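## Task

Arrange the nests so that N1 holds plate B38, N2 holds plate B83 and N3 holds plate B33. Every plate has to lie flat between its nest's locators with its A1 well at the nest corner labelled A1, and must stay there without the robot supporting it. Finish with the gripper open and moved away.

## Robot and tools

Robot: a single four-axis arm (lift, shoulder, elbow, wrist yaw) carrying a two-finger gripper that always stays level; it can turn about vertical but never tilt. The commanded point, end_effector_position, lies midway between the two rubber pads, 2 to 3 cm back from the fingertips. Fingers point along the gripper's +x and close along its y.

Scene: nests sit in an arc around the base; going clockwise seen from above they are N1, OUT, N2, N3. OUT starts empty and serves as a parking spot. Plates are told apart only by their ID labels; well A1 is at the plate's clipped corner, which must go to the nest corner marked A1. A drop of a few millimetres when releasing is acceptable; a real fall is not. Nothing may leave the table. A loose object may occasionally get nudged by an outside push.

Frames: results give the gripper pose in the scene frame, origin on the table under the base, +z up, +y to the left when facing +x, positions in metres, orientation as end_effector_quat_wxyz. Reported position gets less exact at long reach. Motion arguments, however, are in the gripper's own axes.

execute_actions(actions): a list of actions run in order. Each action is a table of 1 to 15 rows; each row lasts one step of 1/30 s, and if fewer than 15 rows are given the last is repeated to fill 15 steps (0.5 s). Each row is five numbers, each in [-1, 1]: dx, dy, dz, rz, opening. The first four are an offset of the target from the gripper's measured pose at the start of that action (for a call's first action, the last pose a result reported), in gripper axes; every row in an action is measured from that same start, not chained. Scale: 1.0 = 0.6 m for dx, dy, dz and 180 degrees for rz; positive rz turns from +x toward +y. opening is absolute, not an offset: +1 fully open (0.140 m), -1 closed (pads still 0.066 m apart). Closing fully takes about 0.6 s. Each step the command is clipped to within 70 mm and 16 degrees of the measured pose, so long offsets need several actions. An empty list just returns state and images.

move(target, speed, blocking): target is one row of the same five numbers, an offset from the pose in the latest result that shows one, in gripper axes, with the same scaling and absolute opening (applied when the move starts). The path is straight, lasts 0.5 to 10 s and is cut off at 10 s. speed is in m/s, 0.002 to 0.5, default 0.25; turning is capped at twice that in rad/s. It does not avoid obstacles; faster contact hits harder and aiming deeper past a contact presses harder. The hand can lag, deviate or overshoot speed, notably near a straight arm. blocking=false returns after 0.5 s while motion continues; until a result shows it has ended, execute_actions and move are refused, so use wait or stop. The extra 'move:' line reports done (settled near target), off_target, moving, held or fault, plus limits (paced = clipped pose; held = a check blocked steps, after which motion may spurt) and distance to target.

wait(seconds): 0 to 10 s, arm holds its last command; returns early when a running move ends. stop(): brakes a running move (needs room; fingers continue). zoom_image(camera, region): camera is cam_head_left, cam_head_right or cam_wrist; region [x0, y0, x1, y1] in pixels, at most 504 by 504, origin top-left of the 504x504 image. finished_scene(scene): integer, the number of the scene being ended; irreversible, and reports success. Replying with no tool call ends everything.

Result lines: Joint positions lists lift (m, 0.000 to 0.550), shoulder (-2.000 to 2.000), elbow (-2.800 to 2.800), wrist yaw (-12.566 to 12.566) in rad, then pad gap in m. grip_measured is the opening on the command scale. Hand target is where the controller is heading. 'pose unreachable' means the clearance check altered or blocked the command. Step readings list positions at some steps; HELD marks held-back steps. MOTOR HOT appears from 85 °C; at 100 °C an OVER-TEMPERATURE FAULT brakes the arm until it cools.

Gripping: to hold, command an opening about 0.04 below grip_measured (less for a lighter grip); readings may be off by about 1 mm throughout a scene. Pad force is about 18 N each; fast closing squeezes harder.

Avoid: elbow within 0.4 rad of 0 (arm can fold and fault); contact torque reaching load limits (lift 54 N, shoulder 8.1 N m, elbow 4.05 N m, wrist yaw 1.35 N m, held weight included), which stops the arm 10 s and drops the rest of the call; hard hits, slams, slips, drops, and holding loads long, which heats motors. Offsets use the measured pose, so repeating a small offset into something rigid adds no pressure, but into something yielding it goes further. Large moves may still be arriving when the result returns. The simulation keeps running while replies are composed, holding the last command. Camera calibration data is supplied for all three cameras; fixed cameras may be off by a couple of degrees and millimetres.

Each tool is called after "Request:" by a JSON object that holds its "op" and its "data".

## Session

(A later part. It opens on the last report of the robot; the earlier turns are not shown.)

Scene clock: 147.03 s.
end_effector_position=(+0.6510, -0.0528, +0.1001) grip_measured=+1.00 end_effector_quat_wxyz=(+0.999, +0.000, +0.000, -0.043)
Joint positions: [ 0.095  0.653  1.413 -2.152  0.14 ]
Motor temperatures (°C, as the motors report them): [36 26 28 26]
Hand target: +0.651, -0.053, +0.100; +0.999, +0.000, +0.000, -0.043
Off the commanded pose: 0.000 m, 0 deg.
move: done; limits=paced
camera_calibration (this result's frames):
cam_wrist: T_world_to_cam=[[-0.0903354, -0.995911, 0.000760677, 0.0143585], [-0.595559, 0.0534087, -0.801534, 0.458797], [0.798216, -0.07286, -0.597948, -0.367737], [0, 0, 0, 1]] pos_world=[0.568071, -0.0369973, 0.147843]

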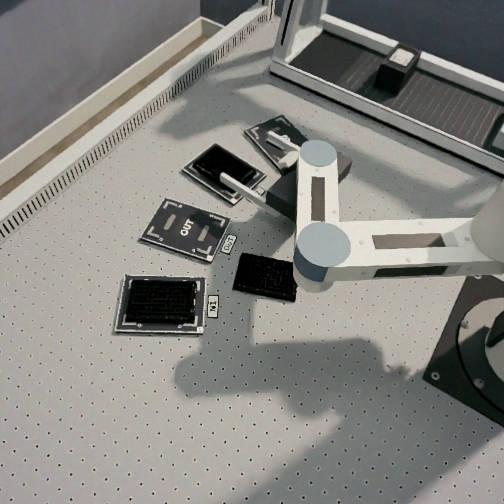

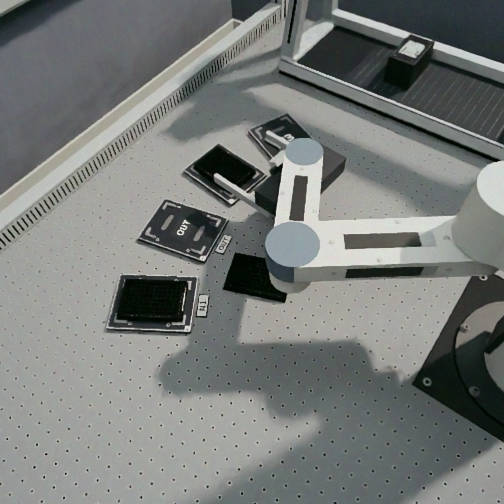

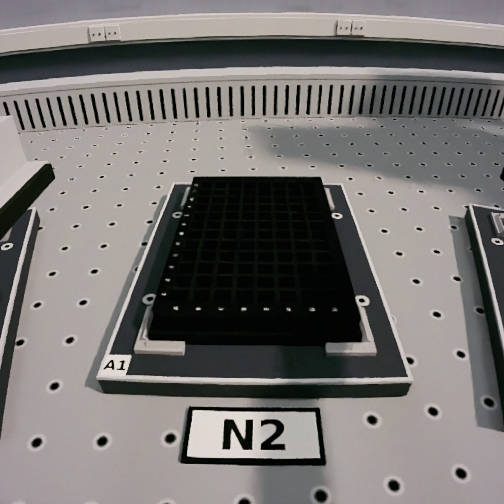

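Request:
{"op": "move", "data": {"target": [0.1372, 0.0113, -0.07, -0.004, 0.1], "speed": 0.2}}

Request:
{"op": "move", "data": {"target": [0.0, 0.0, -0.041, 0.0, -0.2], "speed": 0.05}}

Scene clock: 154.63 s.
end_effector_position=(+0.7336, -0.0531, +0.0581) grip_measured=+0.10 end_effector_quat_wxyz=(+0.999, +0.000, +0.000, -0.049)
Joint positions: [ 0.053  0.479  1.883 -2.461  0.107]
Motor temperatures (°C, as the motors report them): [36 26 28 26]
Hand target: +0.734, -0.053, +0.058; +0.999, +0.000, +0.000, -0.049
Off the commanded pose: 0.000 m, 0 deg.
move: done
camera_calibration (this result's frames):
cam_wrist: T_world_to_cam=[[-0.102496, -0.994733, 0.000760677, 0.0305739], [-0.594862, 0.0606806, -0.801534, 0.474148], [0.797267, -0.0826062, -0.597948, -0.45864], [0, 0, 0, 1]] pos_world=[0.650844, -0.0362451, 0.10578]

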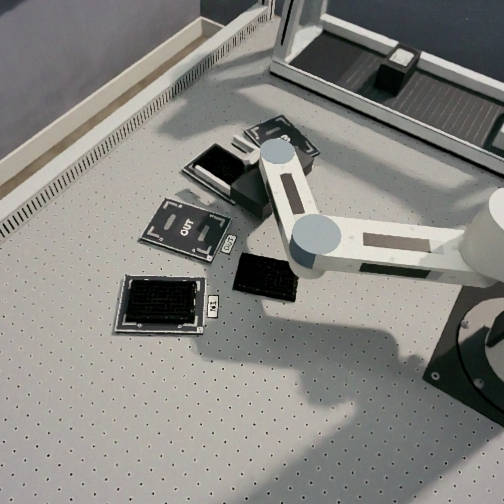

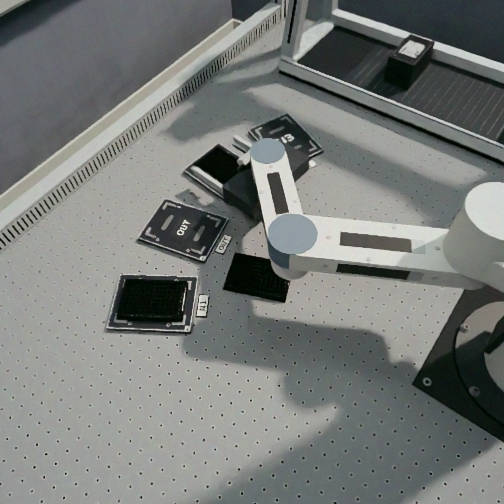

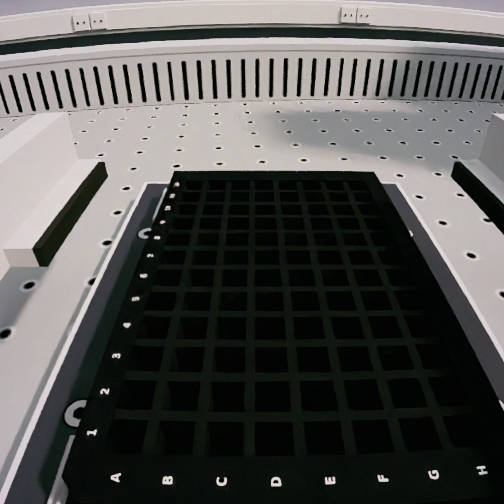

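Scene clock: 155.40 s.
end_effector_position=(+0.7336, -0.0531, +0.0334) grip_measured=-0.20 end_effector_quat_wxyz=(+0.999, +0.000, +0.000, -0.049)
Joint positions: [ 0.028  0.479  1.883 -2.461  0.096]
Motor temperatures (°C, as the motors report them): [36 26 28 26]
Hand target: +0.734, -0.053, +0.033; +0.999, +0.000, +0.000, -0.049
Off the commanded pose: 0.000 m, 0 deg.
move: done
camera_calibration (this result's frames):
cam_wrist: T_world_to_cam=[[-0.102516, -0.994731, 0.000760677, 0.0306018], [-0.594861, 0.0606925, -0.801534, 0.454378], [0.797265, -0.0826222, -0.597948, -0.473385], [0, 0, 0, 1]] pos_world=[0.650842, -0.0362489, 0.0811169]

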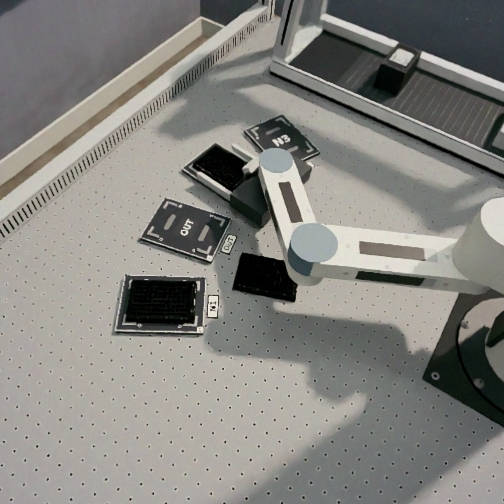

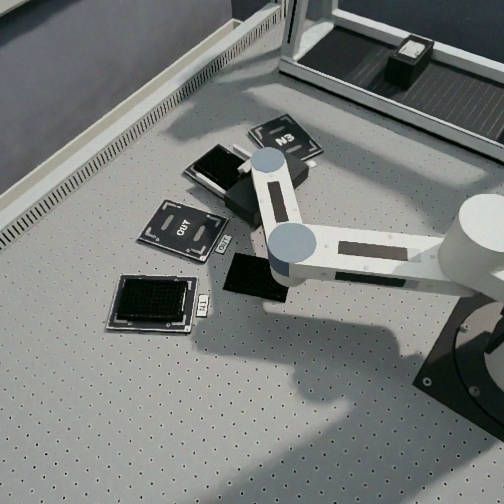

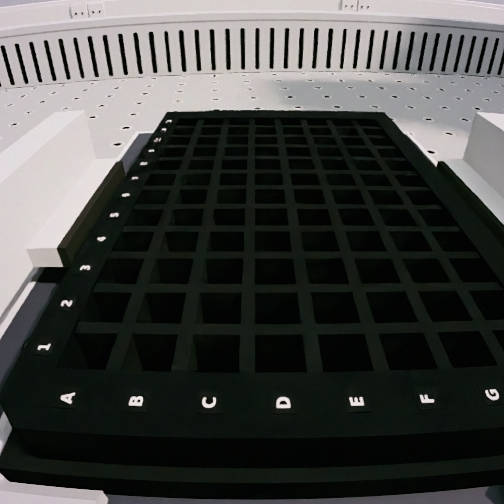

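Request:
{"op": "execute_actions", "data": {"actions": [[[0.001,0.0006,0.0,0,-0.35]],[[0,0,0,0,-0.45]],[[0,0,0,0,-0.52]],[[0,0,0,0,-0.59]]]}}

Scene clock: 161.40 s.
end_effector_position=(+0.7342, -0.0527, +0.0334) grip_measured=-0.54 end_effector_quat_wxyz=(+0.999, +0.000, +0.000, -0.049)
Joint positions: [ 0.028  0.479  1.887 -2.464  0.083]
Motor temperatures (°C, as the motors report them): [36 26 28 26]
Hand target: +0.734, -0.053, +0.033; +0.999, +0.000, +0.000, -0.049
Off the commanded pose: 0.000 m, 0 deg.
Step readings (end_effector_position; steps 1 to 15: 1st action; 16 to 30: 2nd action; 31 to 45: 3rd action; 46 to 60: 4th action):
0: (+0.7336, -0.0531, +0.0334)
1: (+0.7336, -0.0531, +0.0334)
2: (+0.7342, -0.0528, +0.0334)
4: (+0.7342, -0.0527, +0.0334)
8: (+0.7342, -0.0527, +0.0334)
15: (+0.7342, -0.0527, +0.0334)
16: (+0.7342, -0.0527, +0.0334)
17: (+0.7342, -0.0527, +0.0334)
19: (+0.7342, -0.0527, +0.0334)
23: (+0.7342, -0.0527, +0.0334)
30: (+0.7342, -0.0527, +0.0334)
31: (+0.7342, -0.0527, +0.0334)
32: (+0.7342, -0.0527, +0.0334)
34: (+0.7342, -0.0527, +0.0334)
38: (+0.7342, -0.0527, +0.0334)
45: (+0.7342, -0.0527, +0.0334)
46: (+0.7342, -0.0527, +0.0334)
47: (+0.7342, -0.0527, +0.0334)
49: (+0.7342, -0.0527, +0.0334)
53: (+0.7342, -0.0527, +0.0334)
60: end_effector_position above
camera_calibration (this result's frames):
cam_wrist: T_world_to_cam=[[-0.102181, -0.994766, 0.000760677, 0.0308074], [-0.594881, 0.0604924, -0.801534, 0.454742], [0.797293, -0.082354, -0.597948, -0.473868], [0, 0, 0, 1]] pos_world=[0.651477, -0.0358872, 0.0811196]

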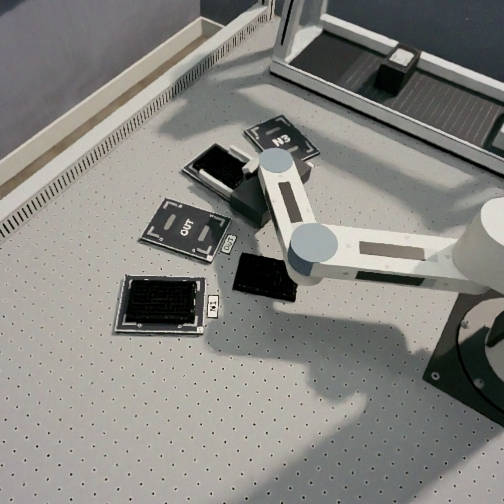

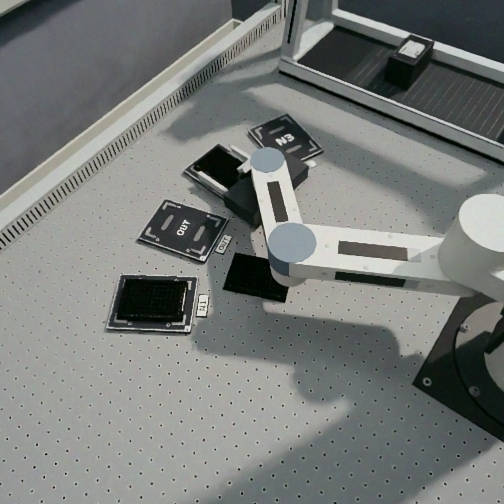

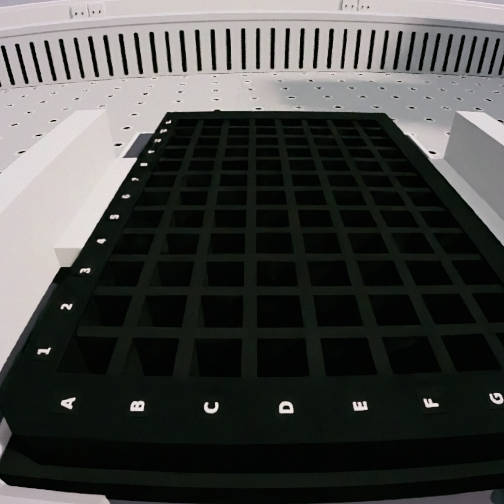

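Request:
{"op": "move", "data": {"target": [0.0, 0.0, 0.05, 0.0, -0.59], "speed": 0.08}}

Request:
{"op": "move", "data": {"target": [-0.0673, -0.2953, 0.0, -0.0965, -0.59], "speed": 0.2}}

Scene clock: 165.73 s.
end_effector_position=(+0.7342, -0.0527, +0.0635) grip_measured=-0.54 end_effector_quat_wxyz=(+0.999, +0.000, +0.000, -0.049)
Joint positions: [ 0.058  0.479  1.887 -2.464  0.083]
Motor temperatures (°C, as the motors report them): [37 26 28 26]
Hand target: +0.734, -0.053, +0.063; +0.999, +0.000, +0.000, -0.049
Off the commanded pose: 0.000 m, 0 deg.
move: done
camera_calibration (this result's frames):
cam_wrist: T_world_to_cam=[[-0.102153, -0.994768, 0.000760677, 0.0307733], [-0.594883, 0.060476, -0.801534, 0.478831], [0.797295, -0.082332, -0.597948, -0.455903], [0, 0, 0, 1]] pos_world=[0.651481, -0.0358809, 0.11117]

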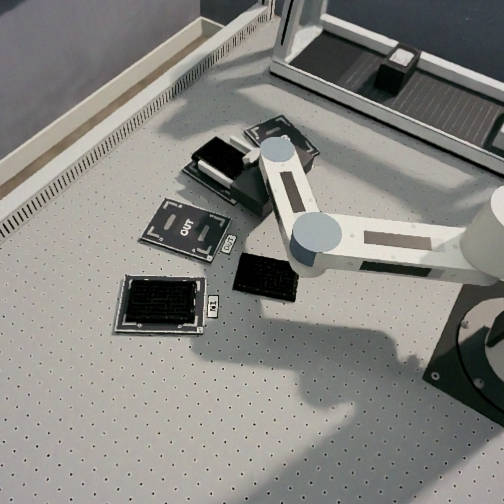

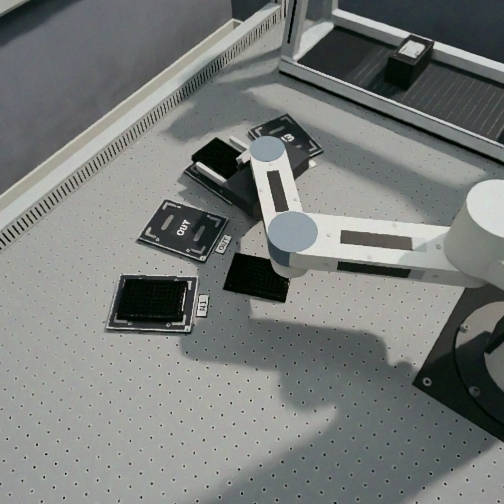

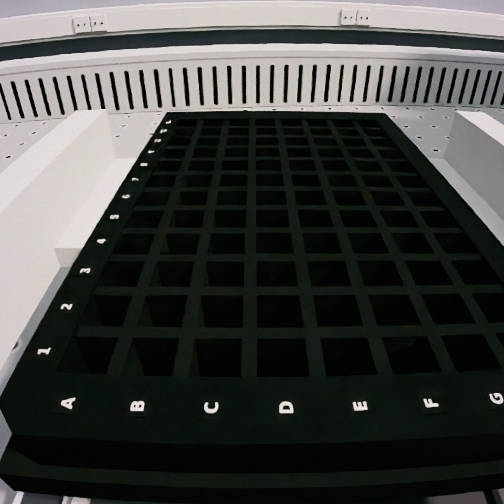

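Scene clock: 166.97 s.
end_effector_position=(+0.6766, -0.2253, +0.0635) grip_measured=-0.54 end_effector_quat_wxyz=(+0.980, +0.000, +0.000, -0.199)
Joint positions: [ 0.058  0.175  1.812 -2.388  0.083]
Motor temperatures (°C, as the motors report them): [37 26 28 26]
Hand target: +0.677, -0.225, +0.063; +0.980, +0.000, +0.000, -0.199
Off the commanded pose: 0.000 m, 0 deg.
move: done
camera_calibration (this result's frames):
cam_wrist: T_world_to_cam=[[-0.394849, -0.918746, 0.000760677, 0.0683618], [-0.549604, 0.235539, -0.801534, 0.463819], [0.736227, -0.316903, -0.597948, -0.435731], [0, 0, 0, 1]] pos_world=[0.602706, -0.184525, 0.11117]

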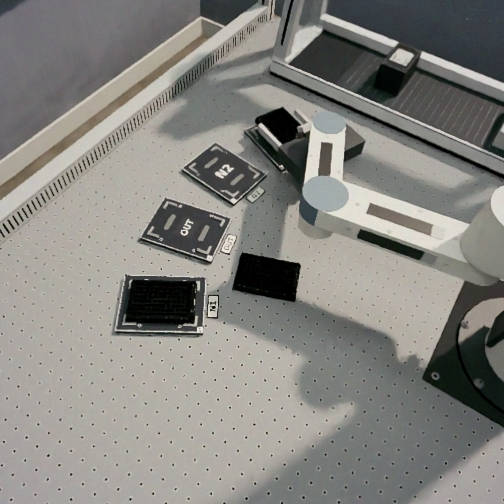

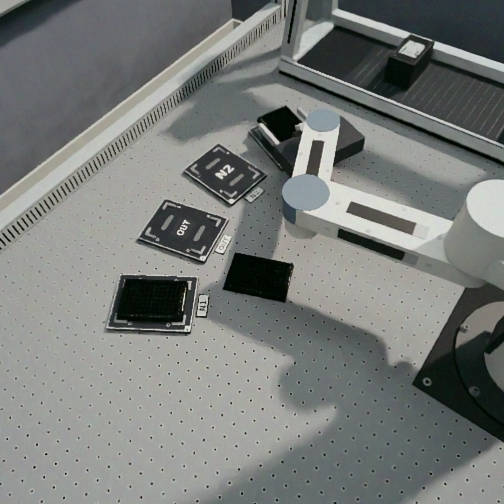

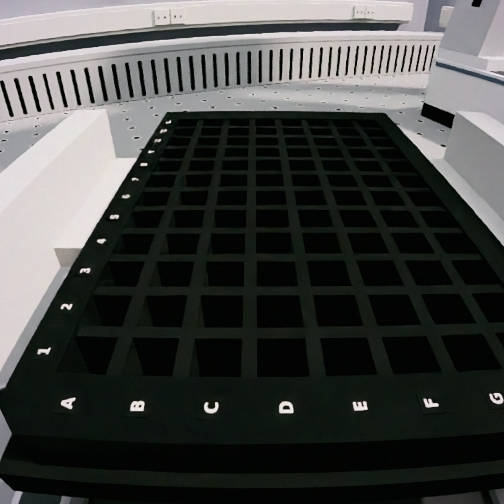

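Request:
{"op": "move", "data": {"target": [0.0, 0.0004, -0.03, 0.0, -0.59], "speed": 0.05}}

Request:
{"op": "move", "data": {"target": [0.0, 0.0, -0.0195, 0.0, -0.59], "speed": 0.01}}

Scene clock: 168.90 s.
end_effector_position=(+0.6767, -0.2252, +0.0454) grip_measured=-0.54 end_effector_quat_wxyz=(+0.980, +0.000, +0.000, -0.199)
Joint positions: [ 0.04   0.176  1.812 -2.388  0.083]
Motor temperatures (°C, as the motors report them): [37 26 28 26]
Hand target: +0.677, -0.225, +0.045; +0.980, +0.000, +0.000, -0.199
Off the commanded pose: 0.000 m, 0 deg.
move: done
camera_calibration (this result's frames):
cam_wrist: T_world_to_cam=[[-0.394692, -0.918813, 0.000760677, 0.0684298], [-0.549644, 0.235445, -0.801534, 0.449339], [0.736281, -0.316777, -0.597948, -0.44655], [0, 0, 0, 1]] pos_world=[0.602771, -0.184377, 0.0930947]

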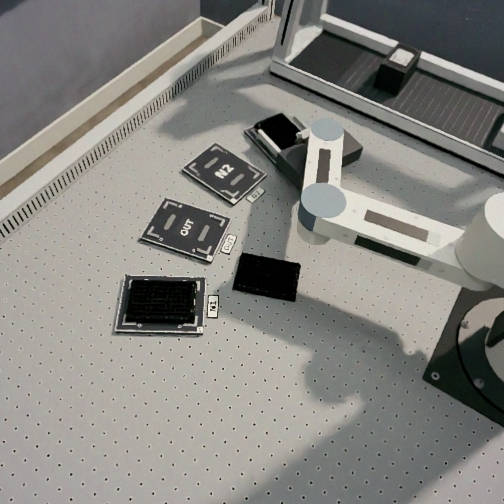

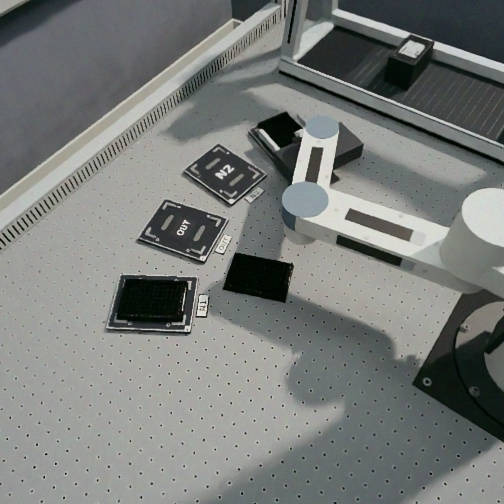

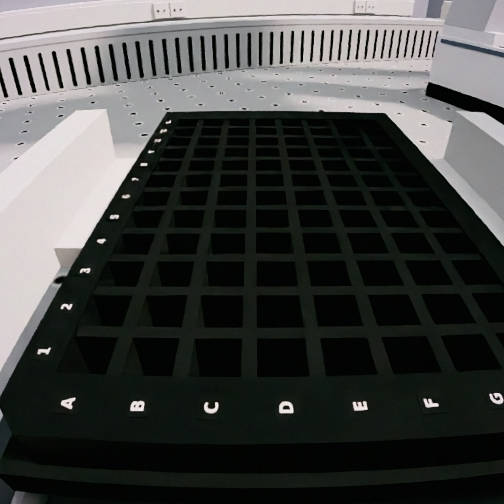

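Scene clock: 170.30 s.
end_effector_position=(+0.6767, -0.2251, +0.0337) grip_measured=-0.54 end_effector_quat_wxyz=(+0.980, +0.000, +0.000, -0.199)
Joint positions: [ 0.029  0.176  1.812 -2.388  0.083]
Motor temperatures (°C, as the motors report them): [37 26 28 26]
Hand target: +0.677, -0.225, +0.034; +0.980, +0.000, +0.000, -0.199
Off the commanded pose: 0.000 m, 0 deg.
move: done
camera_calibration (this result's frames):
cam_wrist: T_world_to_cam=[[-0.394563, -0.918869, 0.000760677, 0.0683842], [-0.549677, 0.235368, -0.801534, 0.439977], [0.736326, -0.316673, -0.597948, -0.453567], [0, 0, 0, 1]] pos_world=[0.602801, -0.184353, 0.081395]

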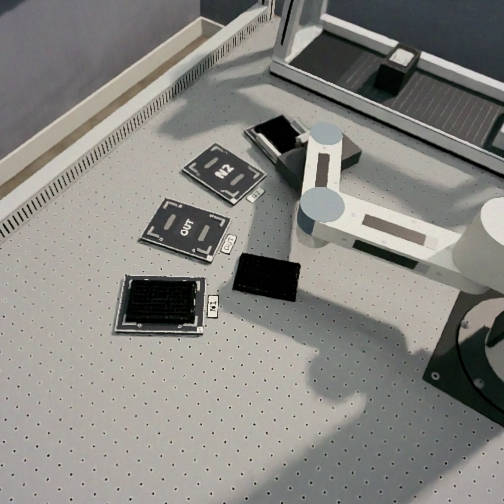

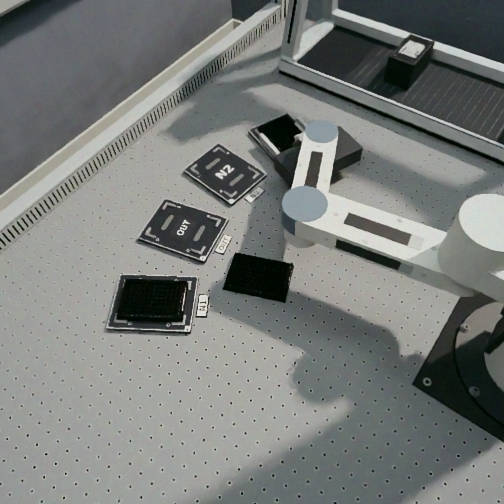

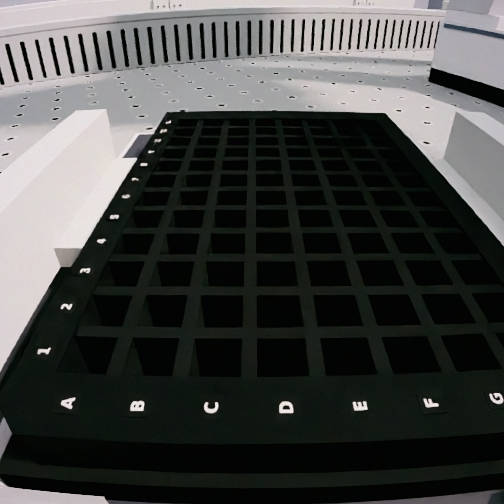

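The plate went in cleanly. Releasing, lifting, and returning to the parked plate.

Request:
{"op": "execute_actions", "data": {"actions": [[[0,0,0,0,-0.5],[0,0,0,0,-0.4],[0,0,0,0,-0.2],[0,0,0,0,0.1]],[[0,0,0.02,0,0.1],[0,0,0.04,0,0.1],[0,0,0.06,0,0.1]]]}}

Request:
{"op": "move", "data": {"target": [-0.505, 0.431, -0.02, 0.25, 0.1], "speed": 0.4}}

Scene clock: 173.43 s.
end_effector_position=(+0.6768, -0.2251, +0.0698) grip_measured=+0.10 end_effector_quat_wxyz=(+0.980, +0.000, +0.000, -0.199)
Joint positions: [ 0.065  0.176  1.812 -2.388  0.107]
Motor temperatures (°C, as the motors report them): [37 26 28 26]
Hand target: +0.677, -0.225, +0.070; +0.980, +0.000, +0.000, -0.199
Off the commanded pose: 0.000 m, 0 deg.
Step readings (end_effector_position; steps 1 to 15: 1st action; 16 to 30: 2nd action):
0: (+0.6767, -0.2251, +0.0337)
1: (+0.6767, -0.2251, +0.0337)
2: (+0.6767, -0.2251, +0.0337)
4: (+0.6767, -0.2251, +0.0337)
8: (+0.6767, -0.2251, +0.0337)
15: (+0.6767, -0.2251, +0.0337)
16: (+0.6767, -0.2251, +0.0337)
17: (+0.6767, -0.2251, +0.0348)
19: (+0.6767, -0.2251, +0.0425)
23: (+0.6768, -0.2251, +0.0669)
30: end_effector_position above
camera_calibration (this result's frames):
cam_wrist: T_world_to_cam=[[-0.394525, -0.918885, 0.000760677, 0.06834], [-0.549687, 0.235345, -0.801534, 0.468889], [0.736339, -0.316643, -0.597948, -0.432011], [0, 0, 0, 1]] pos_world=[0.60281, -0.184347, 0.117458]

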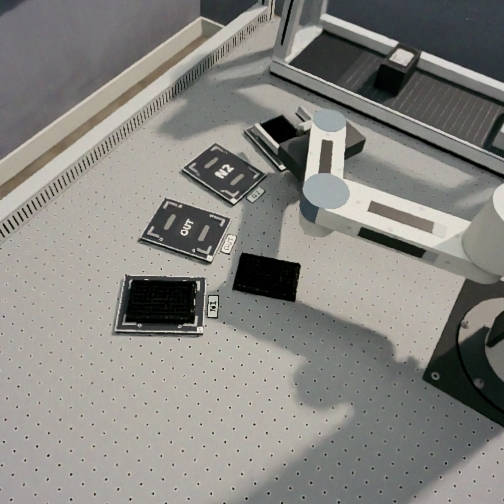

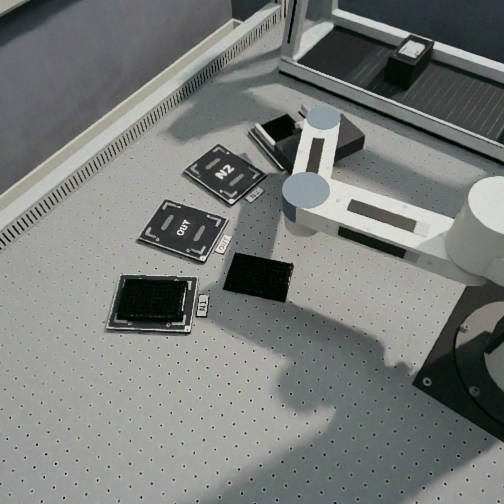

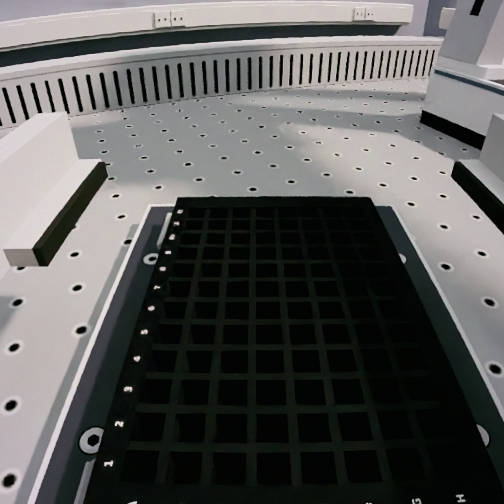

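Scene clock: 175.00 s.
end_effector_position=(+0.4987, +0.1315, +0.0578) grip_measured=+0.10 end_effector_quat_wxyz=(+0.982, +0.000, +0.000, +0.191)
Joint positions: [ 0.053  1.373  0.815 -1.803  0.107]
Motor temperatures (°C, as the motors report them): [37 26 28 26]
Hand target: +0.499, +0.131, +0.058; +0.982, +0.000, +0.000, +0.191
Off the commanded pose: 0.000 m, 0 deg.
move: done; limits=paced
camera_calibration (this result's frames):
cam_wrist: T_world_to_cam=[[0.371343, -0.928495, 0.000760677, -0.0549093], [-0.554966, -0.22261, -0.801534, 0.340383], [0.74439, 0.297222, -0.597948, -0.27989], [0, 0, 0, 1]] pos_world=[0.417638, 0.107979, 0.105511]

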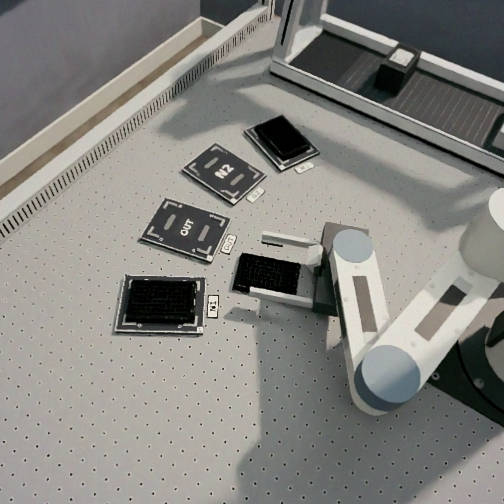

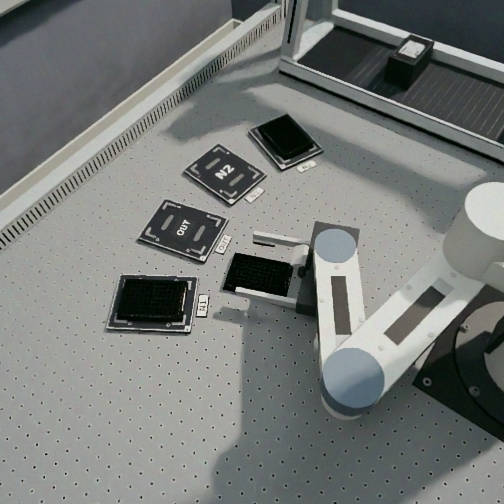

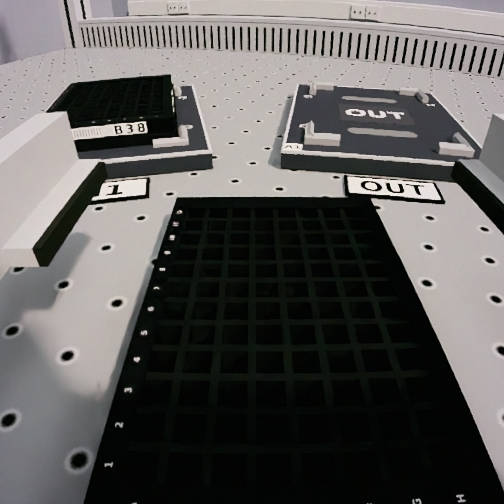

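Request:
{"op": "move", "data": {"target": [0.0, 0.0, -0.0605, 0.0, -0.25], "speed": 0.06}}

Request:
{"op": "execute_actions", "data": {"actions": [[[0,0,0,0,-0.4]],[[0,0,0,0,-0.5]],[[0,0,0,0,-0.59]]]}}

Scene clock: 177.20 s.
end_effector_position=(+0.4987, +0.1315, +0.0214) grip_measured=-0.25 end_effector_quat_wxyz=(+0.982, +0.000, +0.000, +0.191)
Joint positions: [ 0.016  1.373  0.815 -1.803  0.094]
Motor temperatures (°C, as the motors report them): [37 26 28 26]
Hand target: +0.499, +0.131, +0.022; +0.982, +0.000, +0.000, +0.191
Off the commanded pose: 0.000 m, 0 deg.
move: done
camera_calibration (this result's frames):
cam_wrist: T_world_to_cam=[[0.371268, -0.928525, 0.000760677, -0.0548626], [-0.554984, -0.222565, -0.801534, 0.311238], [0.744414, 0.297162, -0.597948, -0.301635], [0, 0, 0, 1]] pos_world=[0.417642, 0.107964, 0.0691476]

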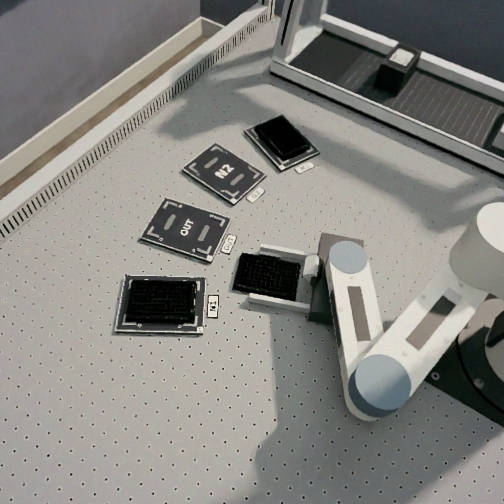

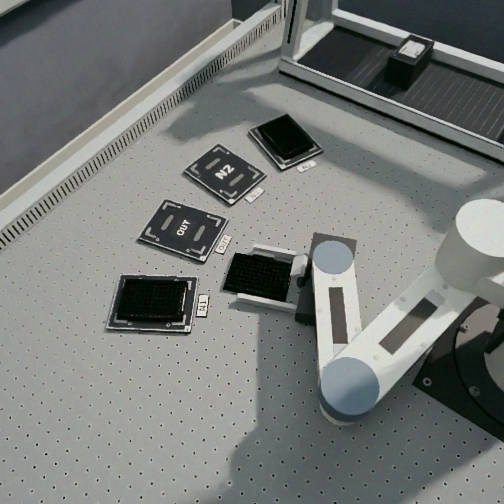

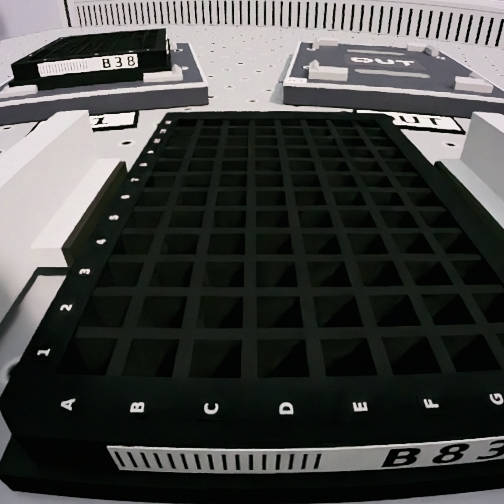

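Scene clock: 178.70 s.
end_effector_position=(+0.4987, +0.1315, +0.0214) grip_measured=-0.54 end_effector_quat_wxyz=(+0.982, +0.000, +0.000, +0.191)
Joint positions: [ 0.016  1.373  0.815 -1.803  0.083]
Motor temperatures (°C, as the motors report them): [37 26 28 26]
Hand target: +0.499, +0.131, +0.021; +0.982, +0.000, +0.000, +0.191
Off the commanded pose: 0.000 m, 0 deg.
Step readings (end_effector_position; steps 1 to 15: 1st action; 16 to 30: 2nd action; 31 to 45: 3rd action):
0: (+0.4987, +0.1315, +0.0214)
1: (+0.4987, +0.1315, +0.0214)
2: (+0.4987, +0.1315, +0.0214)
4: (+0.4987, +0.1315, +0.0214)
8: (+0.4987, +0.1315, +0.0214)
15: (+0.4987, +0.1315, +0.0214)
16: (+0.4987, +0.1315, +0.0214)
17: (+0.4987, +0.1315, +0.0214)
19: (+0.4987, +0.1315, +0.0214)
23: (+0.4987, +0.1315, +0.0214)
30: (+0.4987, +0.1315, +0.0214)
31: (+0.4987, +0.1315, +0.0214)
32: (+0.4987, +0.1315, +0.0214)
34: (+0.4987, +0.1315, +0.0214)
38: (+0.4987, +0.1315, +0.0214)
45: end_effector_position above
camera_calibration (this result's frames):
cam_wrist: T_world_to_cam=[[0.371259, -0.928529, 0.000760677, -0.0548589], [-0.554986, -0.22256, -0.801534, 0.311238], [0.744417, 0.297155, -0.597948, -0.301635], [0, 0, 0, 1]] pos_world=[0.417642, 0.107963, 0.0691477]

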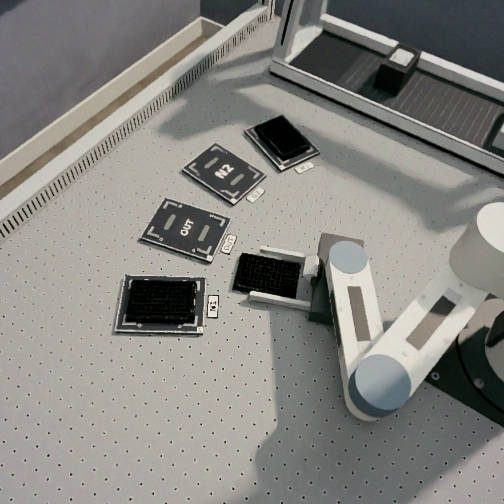

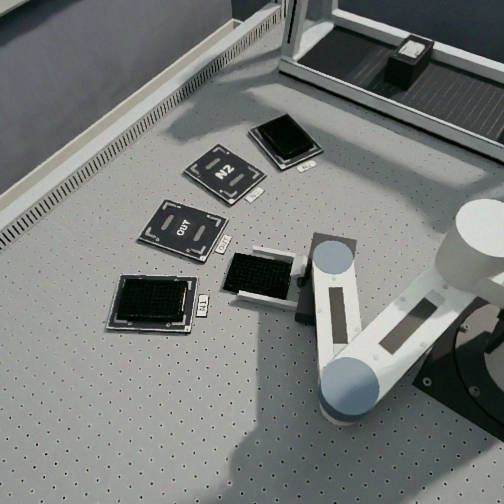

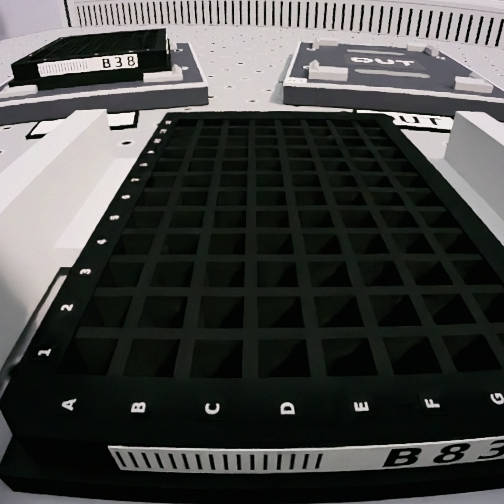

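Request:
{"op": "move", "data": {"target": [0.0, 0.0, 0.068, 0.0, -0.59], "speed": 0.1}}

Request:
{"op": "move", "data": {"target": [0.2485, -0.432, 0.0, -0.1537, -0.59], "speed": 0.25}}

Scene clock: 182.37 s.
end_effector_position=(+0.4987, +0.1315, +0.0623) grip_measured=-0.54 end_effector_quat_wxyz=(+0.982, +0.000, +0.000, +0.191)
Joint positions: [ 0.057  1.373  0.815 -1.803  0.083]
Motor temperatures (°C, as the motors report them): [37 26 28 26]
Hand target: +0.499, +0.131, +0.062; +0.982, +0.000, +0.000, +0.191
Off the commanded pose: 0.000 m, 0 deg.
move: done
camera_calibration (this result's frames):
cam_wrist: T_world_to_cam=[[0.37128, -0.928521, 0.000760677, -0.0548968], [-0.554981, -0.222572, -0.801534, 0.343983], [0.74441, 0.297171, -0.597948, -0.277211], [0, 0, 0, 1]] pos_world=[0.417645, 0.107968, 0.109998]

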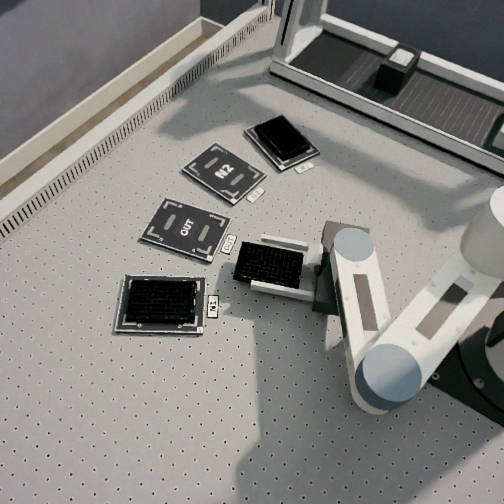

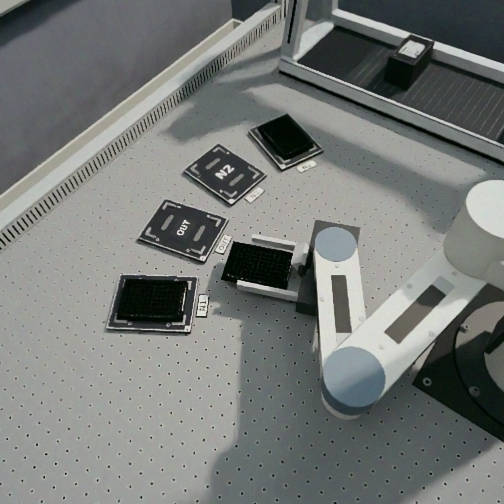

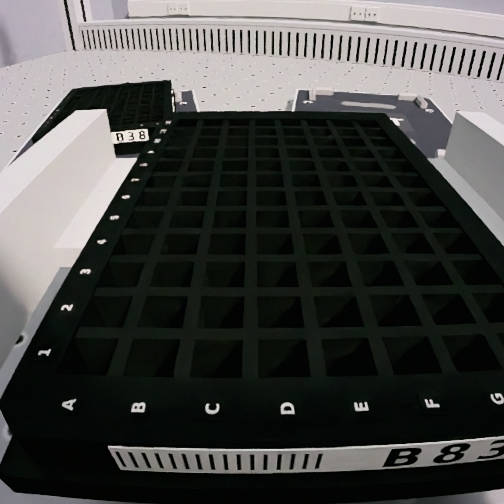

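Scene clock: 184.00 s.
end_effector_position=(+0.7342, -0.0529, +0.0623) grip_measured=-0.54 end_effector_quat_wxyz=(+0.999, +0.000, +0.000, -0.049)
Joint positions: [ 0.057  0.478  1.887 -2.463  0.083]
Motor temperatures (°C, as the motors report them): [37 26 28 26]
Hand target: +0.734, -0.053, +0.062; +0.999, +0.000, +0.000, -0.049
Off the commanded pose: 0.000 m, 0 deg.
move: done
camera_calibration (this result's frames):
cam_wrist: T_world_to_cam=[[-0.102175, -0.994766, 0.000760677, 0.0305688], [-0.594881, 0.0604891, -0.801534, 0.477893], [0.797293, -0.0823495, -0.597948, -0.456598], [0, 0, 0, 1]] pos_world=[0.651455, -0.0360991, 0.110002]

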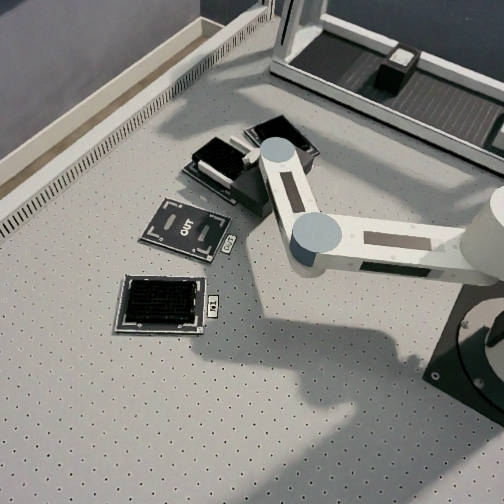

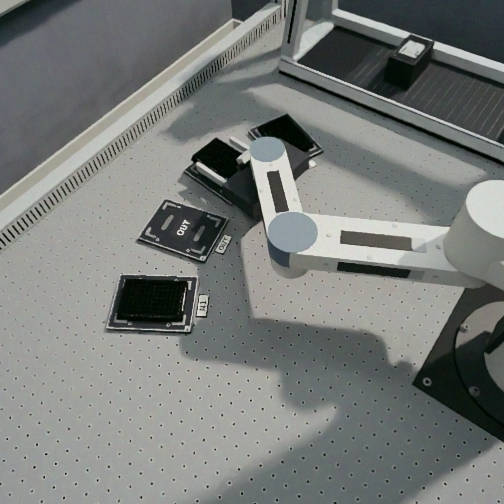

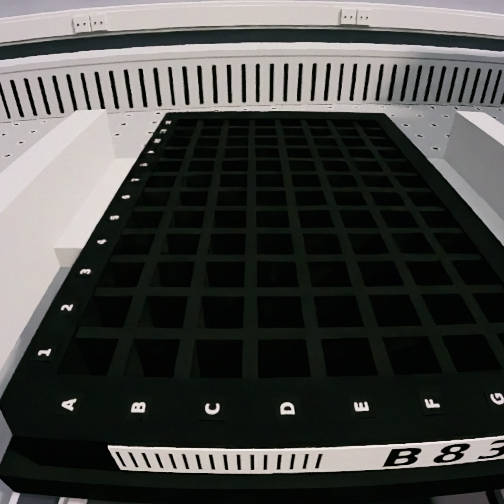

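Request:
{"op": "move", "data": {"target": [0.0002, 0.0005, -0.028, 0.0, -0.59], "speed": 0.05}}

Request:
{"op": "move", "data": {"target": [0.0, 0.0, -0.0193, 0.0, -0.59], "speed": 0.01}}

Scene clock: 186.33 s.
end_effector_position=(+0.7343, -0.0528, +0.0454) grip_measured=-0.54 end_effector_quat_wxyz=(+0.999, +0.000, +0.000, -0.049)
Joint positions: [ 0.04   0.478  1.888 -2.464  0.083]
Motor temperatures (°C, as the motors report them): [37 26 28 26]
Hand target: +0.734, -0.053, +0.046; +0.999, +0.000, +0.000, -0.049
Off the commanded pose: 0.000 m, 0 deg.
move: done
camera_calibration (this result's frames):
cam_wrist: T_world_to_cam=[[-0.102159, -0.994768, 0.000760677, 0.0307543], [-0.594882, 0.0604796, -0.801534, 0.464428], [0.797294, -0.0823369, -0.597948, -0.466771], [0, 0, 0, 1]] pos_world=[0.651576, -0.0359275, 0.0931266]

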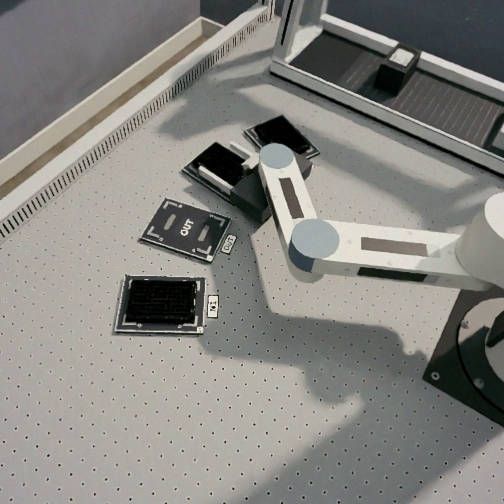

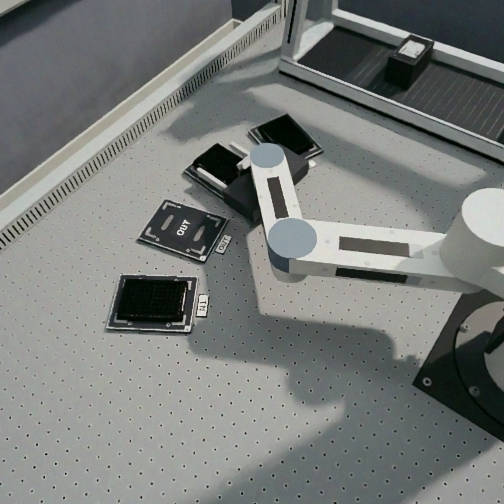

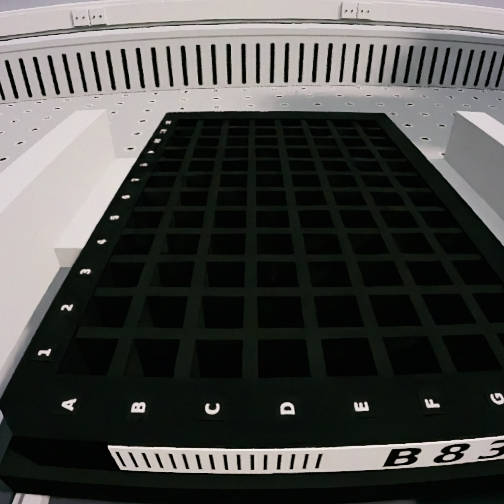

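Scene clock: 187.70 s.
end_effector_position=(+0.7343, -0.0528, +0.0338) grip_measured=-0.54 end_effector_quat_wxyz=(+0.999, +0.000, +0.000, -0.049)
Joint positions: [ 0.029  0.478  1.888 -2.464  0.083]
Motor temperatures (°C, as the motors report them): [37 26 28 26]
Hand target: +0.734, -0.053, +0.034; +0.999, +0.000, +0.000, -0.049
Off the commanded pose: 0.000 m, 0 deg.
move: done
camera_calibration (this result's frames):
cam_wrist: T_world_to_cam=[[-0.102403, -0.994743, 0.000760677, 0.0308859], [-0.594868, 0.0606254, -0.801534, 0.455134], [0.797274, -0.0825323, -0.597948, -0.473682], [0, 0, 0, 1]] pos_world=[0.651562, -0.0359633, 0.0815441]

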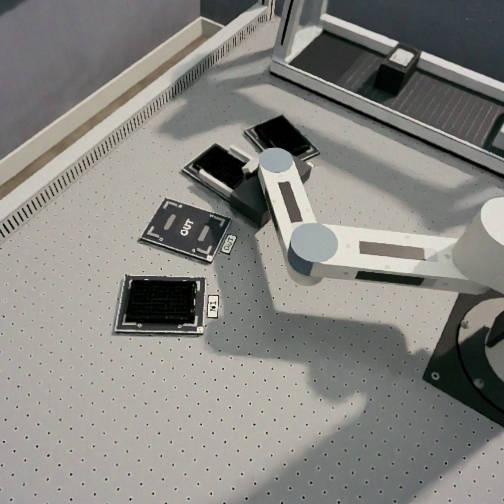

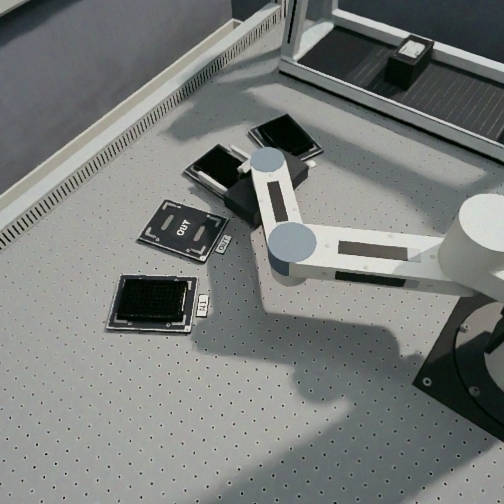

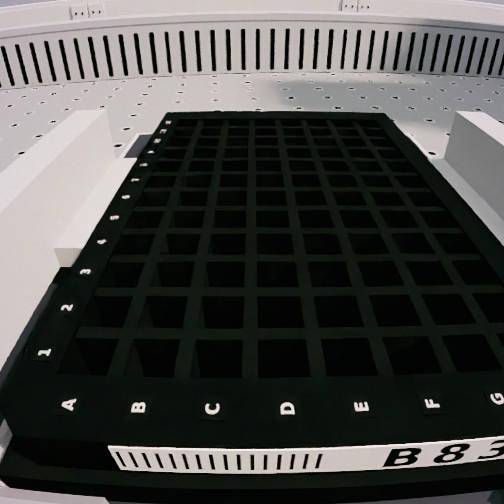

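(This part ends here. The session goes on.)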